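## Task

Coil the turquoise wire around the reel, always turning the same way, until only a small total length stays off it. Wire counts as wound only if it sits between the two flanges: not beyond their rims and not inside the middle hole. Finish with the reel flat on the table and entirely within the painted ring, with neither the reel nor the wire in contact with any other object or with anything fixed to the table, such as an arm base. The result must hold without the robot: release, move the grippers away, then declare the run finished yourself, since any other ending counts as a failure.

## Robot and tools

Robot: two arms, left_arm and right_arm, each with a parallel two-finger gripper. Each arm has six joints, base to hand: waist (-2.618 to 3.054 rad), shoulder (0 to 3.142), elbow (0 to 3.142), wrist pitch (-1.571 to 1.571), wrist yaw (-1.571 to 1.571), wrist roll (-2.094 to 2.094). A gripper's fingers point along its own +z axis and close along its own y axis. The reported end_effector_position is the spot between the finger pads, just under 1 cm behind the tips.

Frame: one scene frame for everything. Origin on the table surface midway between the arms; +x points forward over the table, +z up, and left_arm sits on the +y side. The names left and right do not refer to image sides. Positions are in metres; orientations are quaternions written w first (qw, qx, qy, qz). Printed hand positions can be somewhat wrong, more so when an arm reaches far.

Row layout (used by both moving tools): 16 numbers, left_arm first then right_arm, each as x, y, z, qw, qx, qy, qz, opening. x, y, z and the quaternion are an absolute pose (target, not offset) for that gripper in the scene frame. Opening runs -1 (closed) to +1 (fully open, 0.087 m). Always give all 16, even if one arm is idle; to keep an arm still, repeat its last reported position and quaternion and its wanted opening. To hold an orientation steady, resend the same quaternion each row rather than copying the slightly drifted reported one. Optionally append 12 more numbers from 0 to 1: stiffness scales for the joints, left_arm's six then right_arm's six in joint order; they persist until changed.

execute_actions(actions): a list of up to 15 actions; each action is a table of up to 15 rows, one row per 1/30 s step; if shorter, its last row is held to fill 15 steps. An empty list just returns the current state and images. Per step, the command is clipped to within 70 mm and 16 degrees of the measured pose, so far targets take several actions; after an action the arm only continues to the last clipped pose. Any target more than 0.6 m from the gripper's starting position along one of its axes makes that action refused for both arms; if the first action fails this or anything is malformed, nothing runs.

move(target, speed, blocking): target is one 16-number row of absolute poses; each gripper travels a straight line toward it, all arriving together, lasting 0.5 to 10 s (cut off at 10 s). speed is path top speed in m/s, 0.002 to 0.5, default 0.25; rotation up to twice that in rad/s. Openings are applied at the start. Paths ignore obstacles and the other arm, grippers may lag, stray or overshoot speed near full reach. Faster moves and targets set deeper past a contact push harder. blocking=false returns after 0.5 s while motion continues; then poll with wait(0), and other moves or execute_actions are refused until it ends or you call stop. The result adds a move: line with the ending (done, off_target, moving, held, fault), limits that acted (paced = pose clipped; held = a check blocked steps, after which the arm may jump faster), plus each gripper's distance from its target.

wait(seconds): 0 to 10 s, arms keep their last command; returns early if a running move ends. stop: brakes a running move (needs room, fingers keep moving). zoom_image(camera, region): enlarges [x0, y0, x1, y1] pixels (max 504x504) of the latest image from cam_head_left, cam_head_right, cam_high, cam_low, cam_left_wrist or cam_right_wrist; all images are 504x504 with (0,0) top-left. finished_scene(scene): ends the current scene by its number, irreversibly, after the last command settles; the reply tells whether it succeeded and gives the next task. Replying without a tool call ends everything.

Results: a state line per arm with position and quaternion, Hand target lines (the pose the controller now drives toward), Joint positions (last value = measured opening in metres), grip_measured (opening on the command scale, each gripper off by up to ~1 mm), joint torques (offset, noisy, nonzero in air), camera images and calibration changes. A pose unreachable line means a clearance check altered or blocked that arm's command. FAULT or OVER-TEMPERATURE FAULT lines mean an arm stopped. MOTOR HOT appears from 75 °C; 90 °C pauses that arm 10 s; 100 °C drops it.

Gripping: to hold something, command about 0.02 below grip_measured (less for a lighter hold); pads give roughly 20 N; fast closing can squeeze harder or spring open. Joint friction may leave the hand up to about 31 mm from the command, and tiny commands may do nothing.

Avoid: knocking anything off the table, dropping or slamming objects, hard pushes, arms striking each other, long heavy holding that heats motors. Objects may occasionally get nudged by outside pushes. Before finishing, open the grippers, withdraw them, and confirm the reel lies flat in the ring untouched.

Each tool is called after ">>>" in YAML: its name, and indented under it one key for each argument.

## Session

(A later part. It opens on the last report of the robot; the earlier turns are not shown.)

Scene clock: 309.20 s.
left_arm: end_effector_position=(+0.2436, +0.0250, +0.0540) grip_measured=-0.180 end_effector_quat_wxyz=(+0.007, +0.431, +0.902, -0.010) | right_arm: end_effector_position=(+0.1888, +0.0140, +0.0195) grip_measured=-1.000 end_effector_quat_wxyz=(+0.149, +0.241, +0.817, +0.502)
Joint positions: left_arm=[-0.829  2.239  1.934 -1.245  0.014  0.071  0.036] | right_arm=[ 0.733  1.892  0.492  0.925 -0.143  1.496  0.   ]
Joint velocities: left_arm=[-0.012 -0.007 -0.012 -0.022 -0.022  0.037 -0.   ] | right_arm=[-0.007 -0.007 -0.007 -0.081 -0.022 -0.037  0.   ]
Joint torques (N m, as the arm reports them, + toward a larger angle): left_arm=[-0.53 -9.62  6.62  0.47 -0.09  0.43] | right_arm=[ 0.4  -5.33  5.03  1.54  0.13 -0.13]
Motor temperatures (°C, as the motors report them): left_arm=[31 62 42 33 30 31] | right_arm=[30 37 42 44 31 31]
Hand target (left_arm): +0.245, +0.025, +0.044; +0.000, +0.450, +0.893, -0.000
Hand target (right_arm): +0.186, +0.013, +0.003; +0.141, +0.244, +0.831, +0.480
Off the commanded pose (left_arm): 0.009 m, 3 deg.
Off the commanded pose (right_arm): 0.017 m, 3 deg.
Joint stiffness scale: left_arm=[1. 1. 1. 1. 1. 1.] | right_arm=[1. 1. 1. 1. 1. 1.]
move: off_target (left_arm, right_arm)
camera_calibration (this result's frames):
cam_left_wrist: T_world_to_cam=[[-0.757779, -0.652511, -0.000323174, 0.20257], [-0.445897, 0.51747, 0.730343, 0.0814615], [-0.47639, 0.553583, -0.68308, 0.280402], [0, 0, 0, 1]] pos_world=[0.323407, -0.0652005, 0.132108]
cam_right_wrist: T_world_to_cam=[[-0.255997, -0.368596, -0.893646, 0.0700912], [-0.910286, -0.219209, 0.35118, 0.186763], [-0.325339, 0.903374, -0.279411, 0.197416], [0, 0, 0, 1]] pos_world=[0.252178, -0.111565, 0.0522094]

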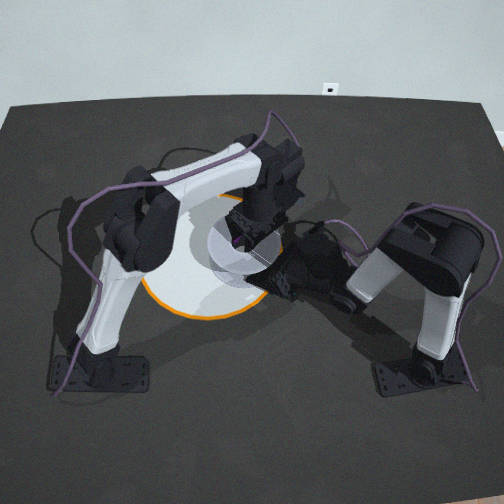

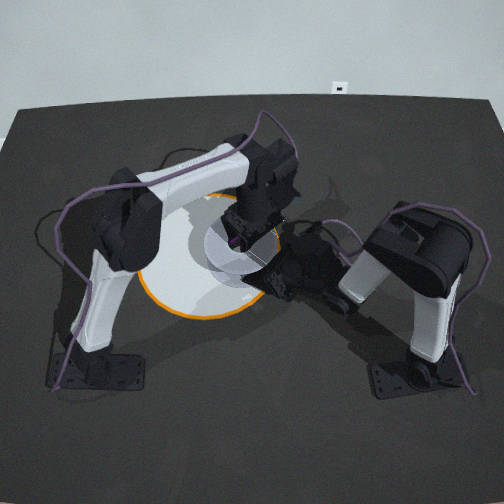

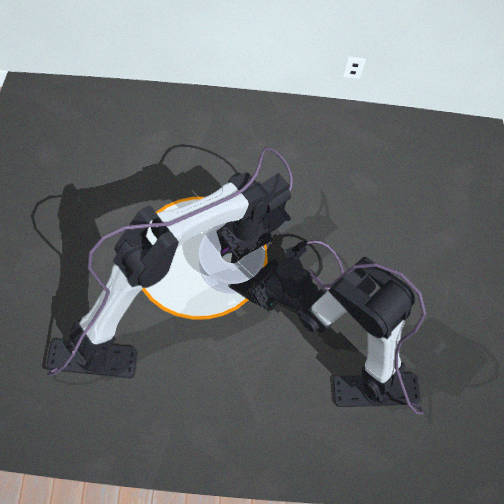

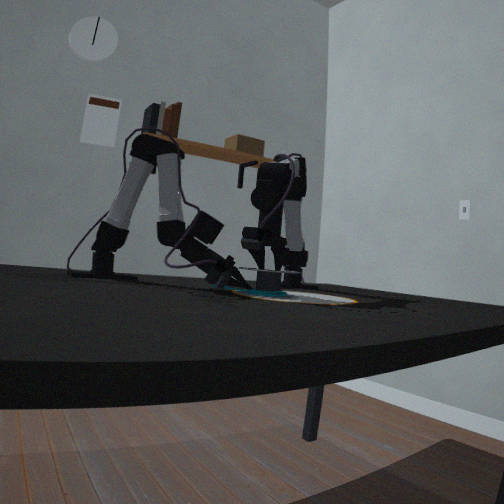

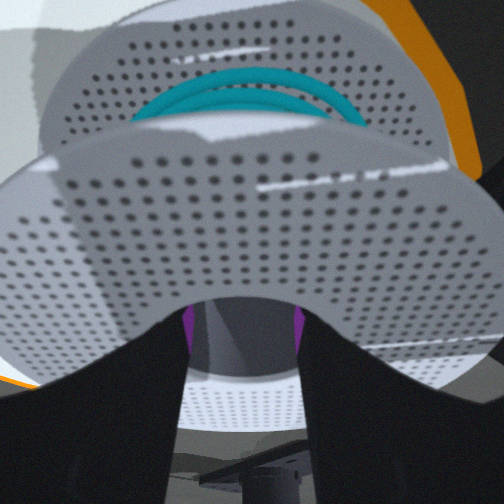

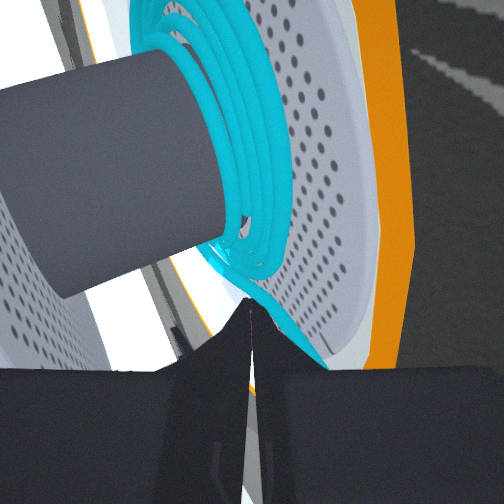

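The tip is still down on the flange and the wire is still held, so I'll do another half stroke.

>>> execute_actions:
  actions:
    - [[0.246,0.025,0.05,0,-0.45,-0.893,0,-1,0.186,0.014,0.003,0.141,0.244,0.831,0.48,-1]]
    - [[0.246,0.025,0.05,0,-0.1,-0.995,0,-1,0.186,0.014,0.003,0.141,0.244,0.831,0.48,-1]]
    - [[0.246,0.025,0.05,0,0.25,-0.968,0,-1,0.186,0.014,0.003,0.141,0.244,0.831,0.48,-1]]
    - [[0.246,0.025,0.05,0,0.6,-0.8,0,-1,0.186,0.014,0.003,0.141,0.244,0.831,0.48,-1]]
    - [[0.246,0.025,0.04,0,0.6,-0.8,0,-1,0.186,0.014,0.003,0.141,0.244,0.831,0.48,-1]]
    - [[0.246,0.025,0.04,0,0.6,-0.8,0,0.3,0.186,0.014,0.003,0.141,0.244,0.831,0.48,-1]]

>>> move:
  target: [0.246,0.025,0.045,0,-0.45,-0.893,0,0.3,0.186,0.014,0.003,0.141,0.244,0.831,0.48,-1]
  speed: 0.25

Scene clock: 318.97 s.
left_arm: end_effector_position=(+0.2497, +0.0168, +0.0550) grip_measured=-0.194 end_effector_quat_wxyz=(-0.007, -0.598, +0.801, -0.020) | right_arm: end_effector_position=(+0.1888, +0.0138, +0.0193) grip_measured=-1.000 end_effector_quat_wxyz=(+0.149, +0.241, +0.818, +0.501)
Joint positions: left_arm=[-0.728  2.014  1.578 -1.098  0.022 -2.001  0.035] | right_arm=[ 0.733  1.892  0.492  0.924 -0.143  1.496  0.   ]
Joint velocities: left_arm=[ 0.002  0.002 -0.012 -0.051  0.007  0.022 -0.001] | right_arm=[-0.007 -0.017 -0.007  0.051 -0.095  0.007  0.   ]
Joint torques (N m, as the arm reports them, + toward a larger angle): left_arm=[-0.05 -9.04  3.53  0.45 -0.27  0.05] | right_arm=[ 0.44 -5.39  4.85  1.51  0.15 -0.15]
Motor temperatures (°C, as the motors report them): left_arm=[31 62 42 33 30 31] | right_arm=[30 37 42 44 31 31]
Hand target (left_arm): +0.246, +0.025, +0.041; -0.000, -0.600, +0.800, +0.000
Hand target (right_arm): +0.186, +0.014, +0.003; +0.141, +0.244, +0.831, +0.480
Off the commanded pose (left_arm): 0.017 m, 2 deg.
Off the commanded pose (right_arm): 0.017 m, 3 deg.
Joint stiffness scale: left_arm=[1. 1. 1. 1. 1. 1.] | right_arm=[1. 1. 1. 1. 1. 1.]
camera_calibration (this result's frames):
cam_left_wrist: T_world_to_cam=[[0.966788, -0.25541, 0.00927347, -0.236001], [-0.170354, -0.616933, 0.768357, 0.0359004], [-0.190525, -0.744419, -0.639954, 0.23654], [0, 0, 0, 1]] pos_world=[0.279345, 0.137956, 0.125979]
cam_right_wrist: T_world_to_cam=[[-0.256702, -0.36939, -0.893116, 0.0699408], [-0.910255, -0.218211, 0.35188, 0.186826], [-0.324869, 0.903291, -0.280224, 0.197416], [0, 0, 0, 1]] pos_world=[0.252148, -0.111721, 0.0520457]

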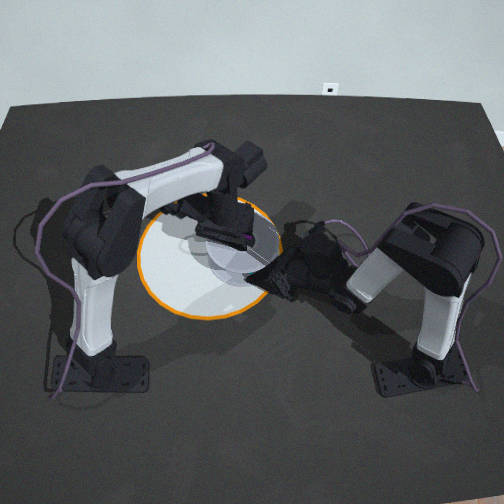

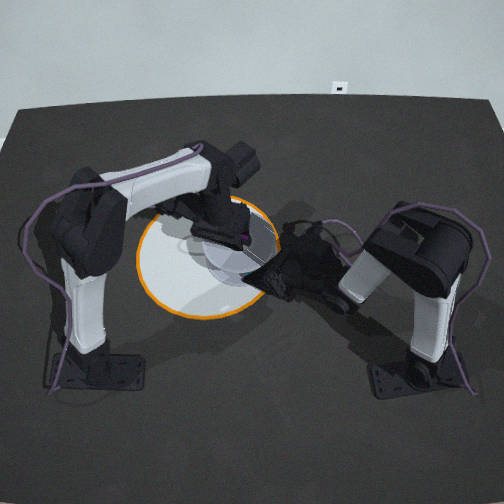

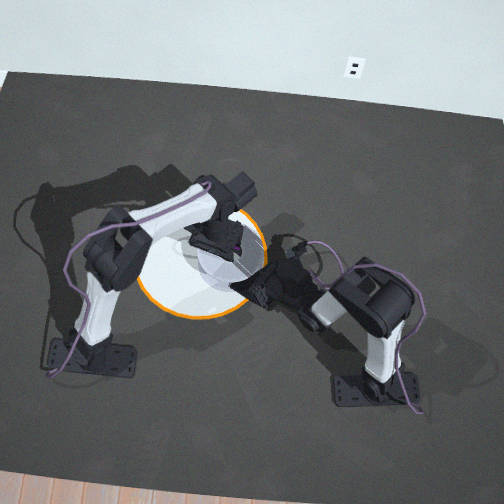

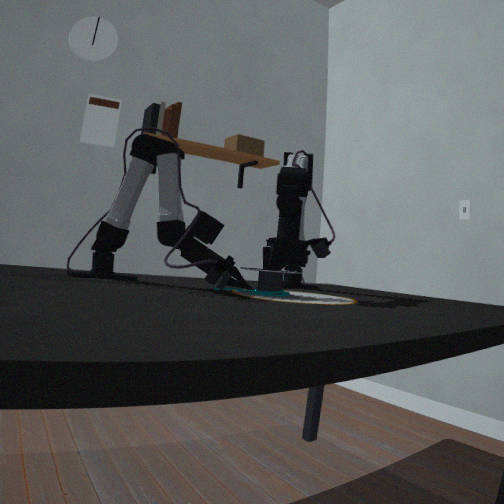

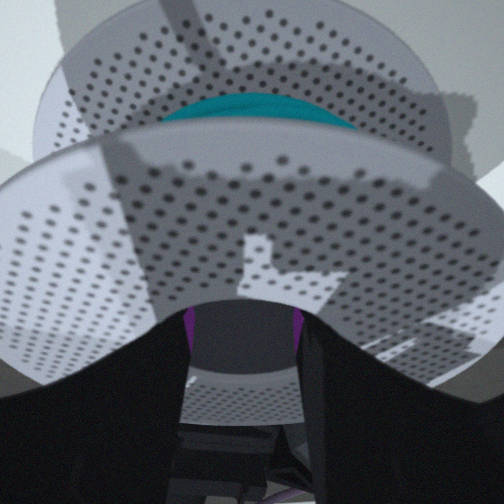

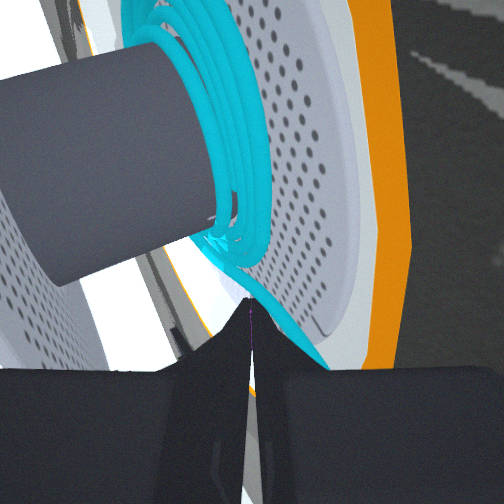

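Scene clock: 323.90 s.
left_arm: end_effector_position=(+0.2441, +0.0241, +0.0541) grip_measured=-0.177 end_effector_quat_wxyz=(+0.009, +0.432, +0.902, -0.011) | right_arm: end_effector_position=(+0.1883, +0.0147, +0.0208) grip_measured=-1.000 end_effector_quat_wxyz=(+0.148, +0.239, +0.817, +0.504)
Joint positions: left_arm=[-0.829  2.239  1.936 -1.243  0.015  0.073  0.036] | right_arm=[ 0.733  1.892  0.492  0.93  -0.148  1.496  0.   ]
Joint velocities: left_arm=[ 0.002 -0.007  0.012 -0.007  0.022 -0.066 -0.001] | right_arm=[-0.012  0.002 -0.007  0.037  0.007 -0.066  0.   ]
Joint torques (N m, as the arm reports them, + toward a larger angle): left_arm=[-0.46 -9.65  6.5   0.45 -0.1   0.44] | right_arm=[ 0.21 -5.19  4.85  1.51  0.2  -0.09]
Motor temperatures (°C, as the motors report them): left_arm=[31 62 43 33 30 31] | right_arm=[30 37 42 44 31 31]
Hand target (left_arm): +0.245, +0.025, +0.044; -0.000, +0.450, +0.893, -0.000
Hand target (right_arm): +0.186, +0.013, +0.003; +0.141, +0.244, +0.831, +0.480
Off the commanded pose (left_arm): 0.009 m, 3 deg.
Off the commanded pose (right_arm): 0.018 m, 3 deg.
Joint stiffness scale: left_arm=[1. 1. 1. 1. 1. 1.] | right_arm=[1. 1. 1. 1. 1. 1.]
move: off_target (left_arm, right_arm)
camera_calibration (this result's frames):
cam_left_wrist: T_world_to_cam=[[-0.759039, -0.651045, 0.000658378, 0.202537], [-0.445832, 0.520522, 0.728211, 0.0821026], [-0.474441, 0.552447, -0.685353, 0.280811], [0, 0, 0, 1]] pos_world=[0.323566, -0.0660083, 0.132533]
cam_right_wrist: T_world_to_cam=[[-0.252898, -0.365074, -0.895971, 0.0707508], [-0.909883, -0.225045, 0.348522, 0.186169], [-0.32887, 0.903369, -0.275262, 0.19751], [0, 0, 0, 1]] pos_world=[0.25224, -0.110698, 0.0528733]

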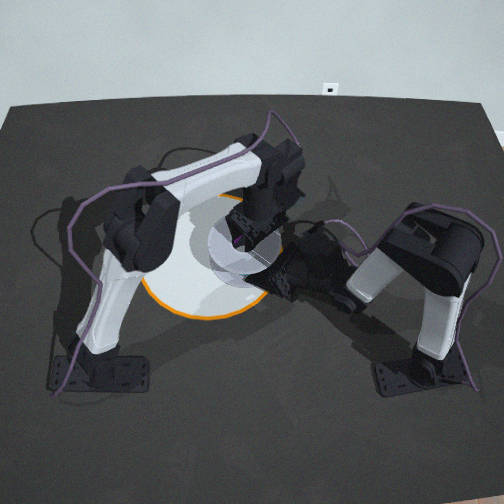

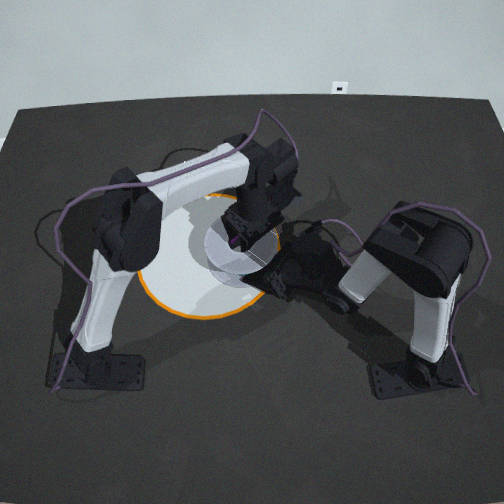

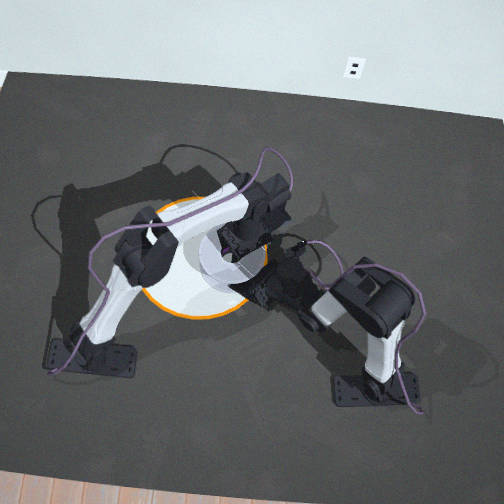

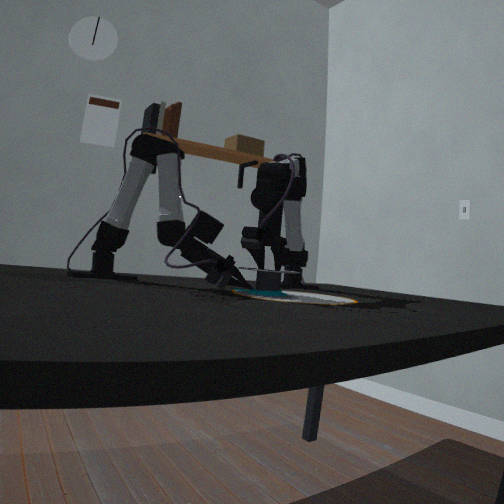

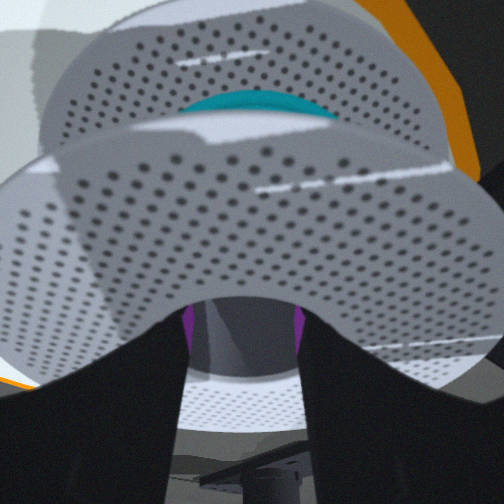

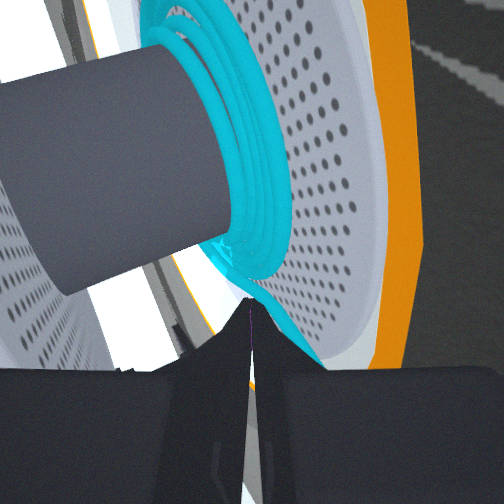

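>>> execute_actions:
  actions:
    - [[0.246,0.025,0.05,0,-0.45,-0.893,0,-1,0.186,0.014,0.001,0.141,0.244,0.831,0.48,-1]]
    - [[0.246,0.025,0.05,0,-0.1,-0.995,0,-1,0.186,0.014,0.001,0.141,0.244,0.831,0.48,-1]]
    - [[0.246,0.025,0.05,0,0.25,-0.968,0,-1,0.186,0.014,0.001,0.141,0.244,0.831,0.48,-1]]
    - [[0.246,0.025,0.05,0,0.6,-0.8,0,-1,0.186,0.014,0.001,0.141,0.244,0.831,0.48,-1]]
    - [[0.246,0.025,0.04,0,0.6,-0.8,0,-1,0.186,0.014,0.001,0.141,0.244,0.831,0.48,-1]]
    - [[0.246,0.025,0.04,0,0.6,-0.8,0,0.3,0.186,0.014,0.001,0.141,0.244,0.831,0.48,-1]]

>>> move:
  target: [0.246,0.025,0.045,0,-0.45,-0.893,0,0.3,0.186,0.014,0.001,0.141,0.244,0.831,0.48,-1]
  speed: 0.25

Scene clock: 333.13 s.
left_arm: end_effector_position=(+0.2499, +0.0154, +0.0552) grip_measured=-0.198 end_effector_quat_wxyz=(-0.009, -0.598, +0.801, -0.022) | right_arm: end_effector_position=(+0.1887, +0.0150, +0.0199) grip_measured=-1.000 end_effector_quat_wxyz=(+0.148, +0.239, +0.816, +0.505)
Joint positions: left_arm=[-0.729  2.014  1.578 -1.095  0.026 -2.003  0.035] | right_arm=[ 0.733  1.899  0.492  0.939 -0.148  1.496  0.   ]
Joint velocities: left_arm=[-0.017 -0.007  0.002  0.007 -0.037  0.051  0.001] | right_arm=[-0.017  0.017 -0.002  0.022 -0.051 -0.022  0.   ]
Joint torques (N m, as the arm reports them, + toward a larger angle): left_arm=[ 0.   -9.11  3.52  0.42 -0.3   0.07] | right_arm=[ 0.39 -5.31  4.94  1.54  0.2  -0.09]
Motor temperatures (°C, as the motors report them): left_arm=[31 63 43 33 30 31] | right_arm=[30 37 42 44 31 31]
Hand target (left_arm): +0.246, +0.025, +0.041; -0.000, -0.600, +0.800, -0.000
Hand target (right_arm): +0.186, +0.013, +0.002; +0.141, +0.244, +0.831, +0.480
Off the commanded pose (left_arm): 0.018 m, 3 deg.
Off the commanded pose (right_arm): 0.019 m, 4 deg.
Joint stiffness scale: left_arm=[1. 1. 1. 1. 1. 1.] | right_arm=[1. 1. 1. 1. 1. 1.]
camera_calibration (this result's frames):
cam_left_wrist: T_world_to_cam=[[0.96704, -0.254391, 0.0109197, -0.236711], [-0.169954, -0.612941, 0.771634, 0.0345466], [-0.189603, -0.748057, -0.635973, 0.235269], [0, 0, 0, 1]] pos_world=[0.279388, 0.136953, 0.125552]
cam_right_wrist: T_world_to_cam=[[-0.251531, -0.36357, -0.896966, 0.0699014], [-0.910538, -0.225285, 0.346652, 0.186988], [-0.328106, 0.903915, -0.274378, 0.196972], [0, 0, 0, 1]] pos_world=[0.252469, -0.110506, 0.0519244]

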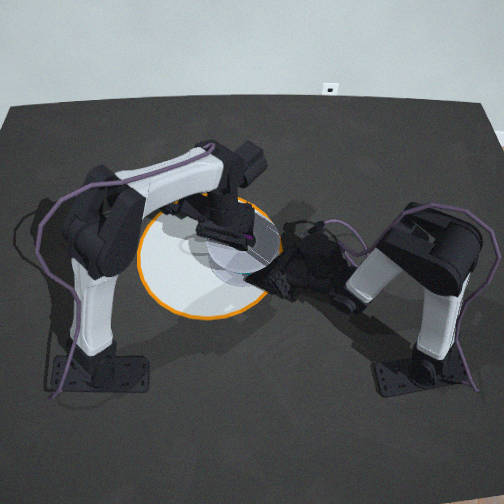

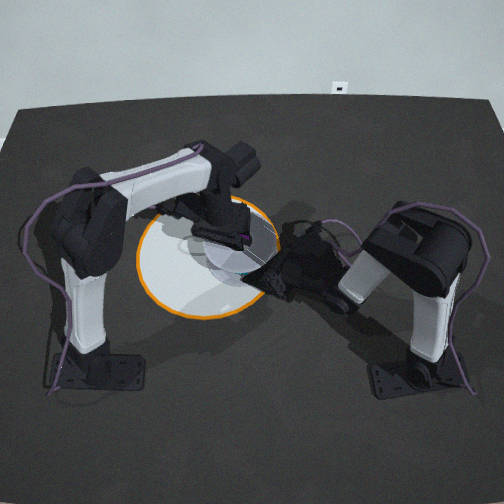

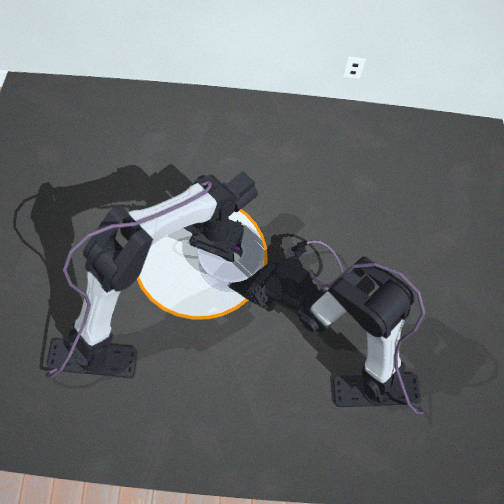

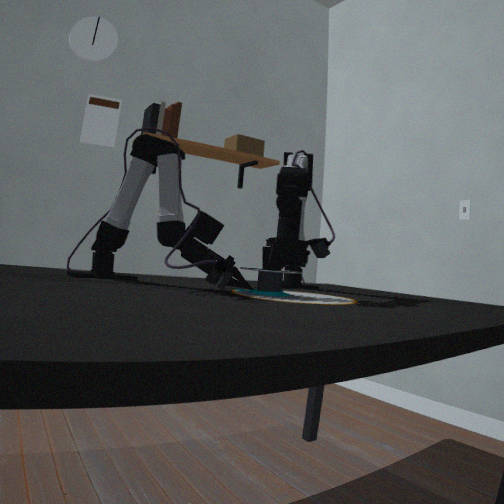

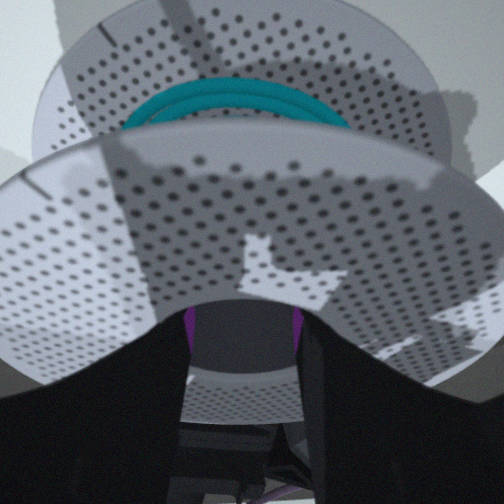

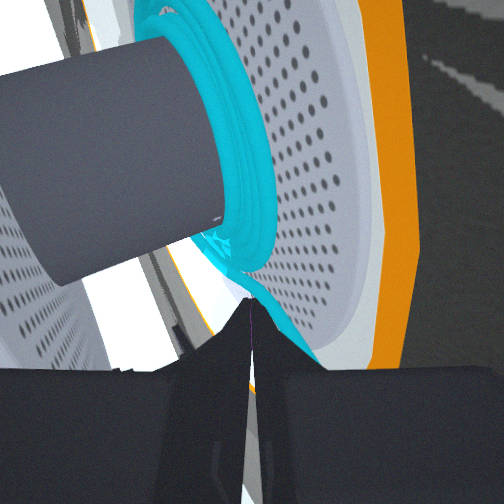

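Scene clock: 338.10 s.
left_arm: end_effector_position=(+0.2436, +0.0275, +0.0544) grip_measured=-0.191 end_effector_quat_wxyz=(+0.004, +0.435, +0.901, -0.007) | right_arm: end_effector_position=(+0.1878, +0.0150, +0.0193) grip_measured=-1.000 end_effector_quat_wxyz=(+0.146, +0.238, +0.817, +0.504)
Joint positions: left_arm=[-0.827  2.239  1.935 -1.254  0.011  0.082  0.035] | right_arm=[ 0.733  1.899  0.492  0.936 -0.151  1.496  0.   ]
Joint velocities: left_arm=[ 0.007  0.007 -0.012 -0.037 -0.007 -0.037 -0.001] | right_arm=[ 0.012 -0.012 -0.002  0.022 -0.007 -0.022  0.   ]
Joint torques (N m, as the arm reports them, + toward a larger angle): left_arm=[-0.65 -9.65  6.49  0.54 -0.07  0.33] | right_arm=[ 0.34 -5.32  4.91  1.53  0.22 -0.14]
Motor temperatures (°C, as the motors report them): left_arm=[31 62 43 33 30 31] | right_arm=[30 37 42 44 31 31]
Hand target (left_arm): +0.245, +0.025, +0.044; -0.000, +0.450, +0.893, -0.000
Hand target (right_arm): +0.186, +0.013, +0.001; +0.141, +0.244, +0.831, +0.480
Off the commanded pose (left_arm): 0.010 m, 2 deg.
Off the commanded pose (right_arm): 0.018 m, 3 deg.
Joint stiffness scale: left_arm=[1. 1. 1. 1. 1. 1.] | right_arm=[1. 1. 1. 1. 1. 1.]
move: off_target (right_arm)
camera_calibration (this result's frames):
cam_left_wrist: T_world_to_cam=[[-0.763203, -0.646153, -0.00278709, 0.205425], [-0.438968, 0.515313, 0.736043, 0.0779049], [-0.47416, 0.562974, -0.676929, 0.278088], [0, 0, 0, 1]] pos_world=[0.322837, -0.0639654, 0.131477]
cam_right_wrist: T_world_to_cam=[[-0.25351, -0.365693, -0.895545, 0.0694869], [-0.908641, -0.227546, 0.350135, 0.186056], [-0.331819, 0.902492, -0.274598, 0.1973], [0, 0, 0, 1]] pos_world=[0.252142, -0.110314, 0.051262]

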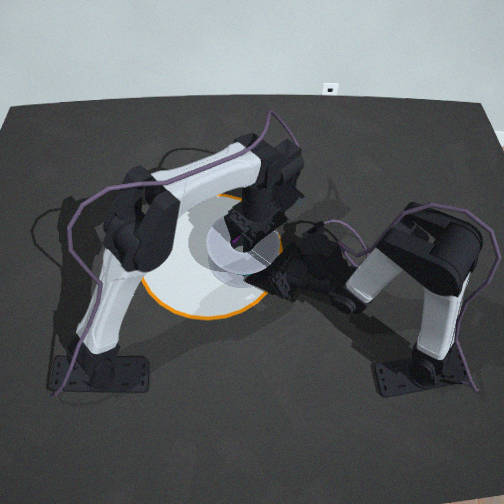

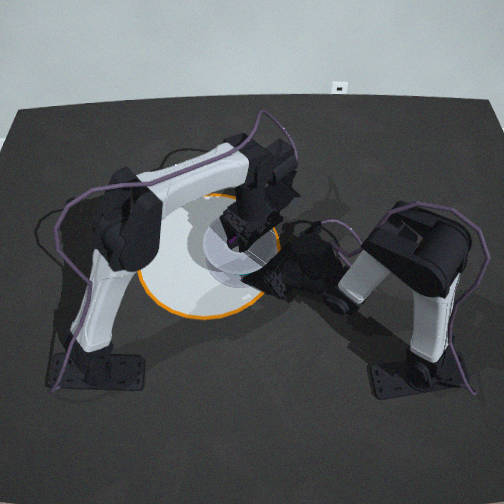

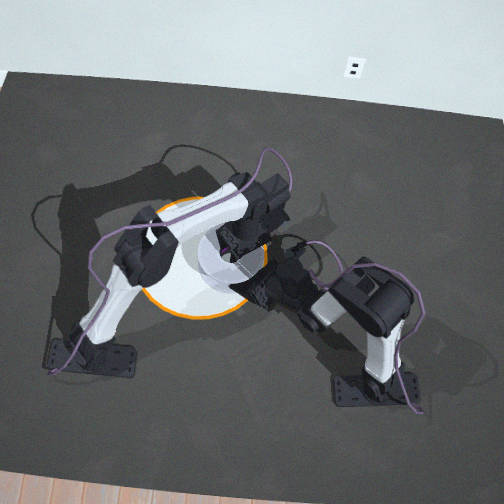

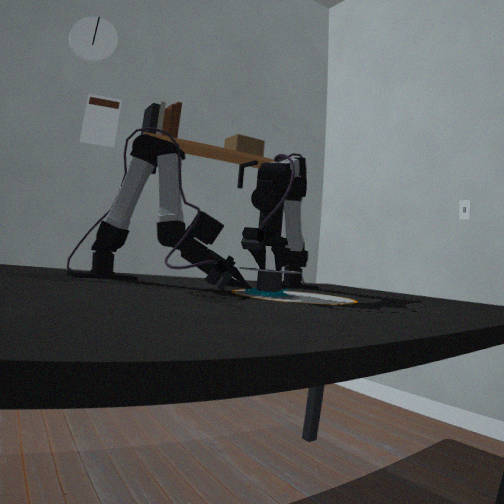

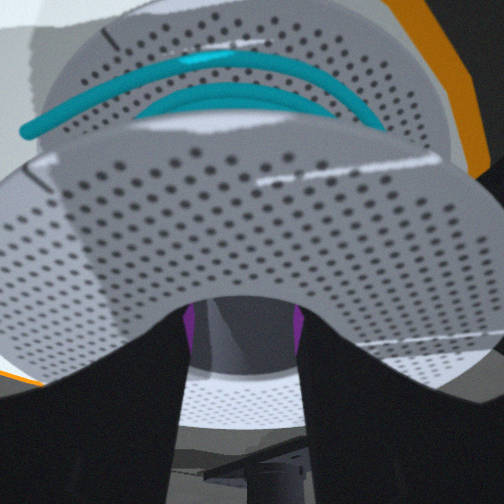

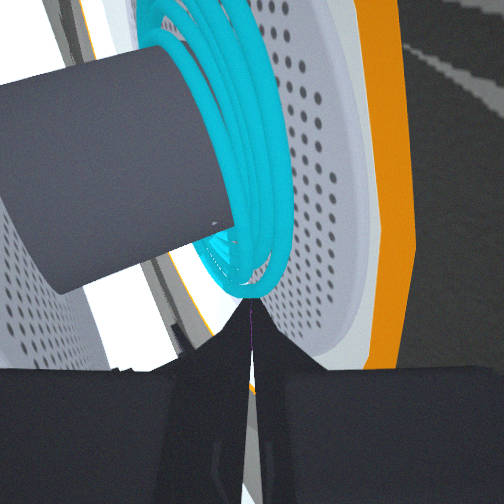

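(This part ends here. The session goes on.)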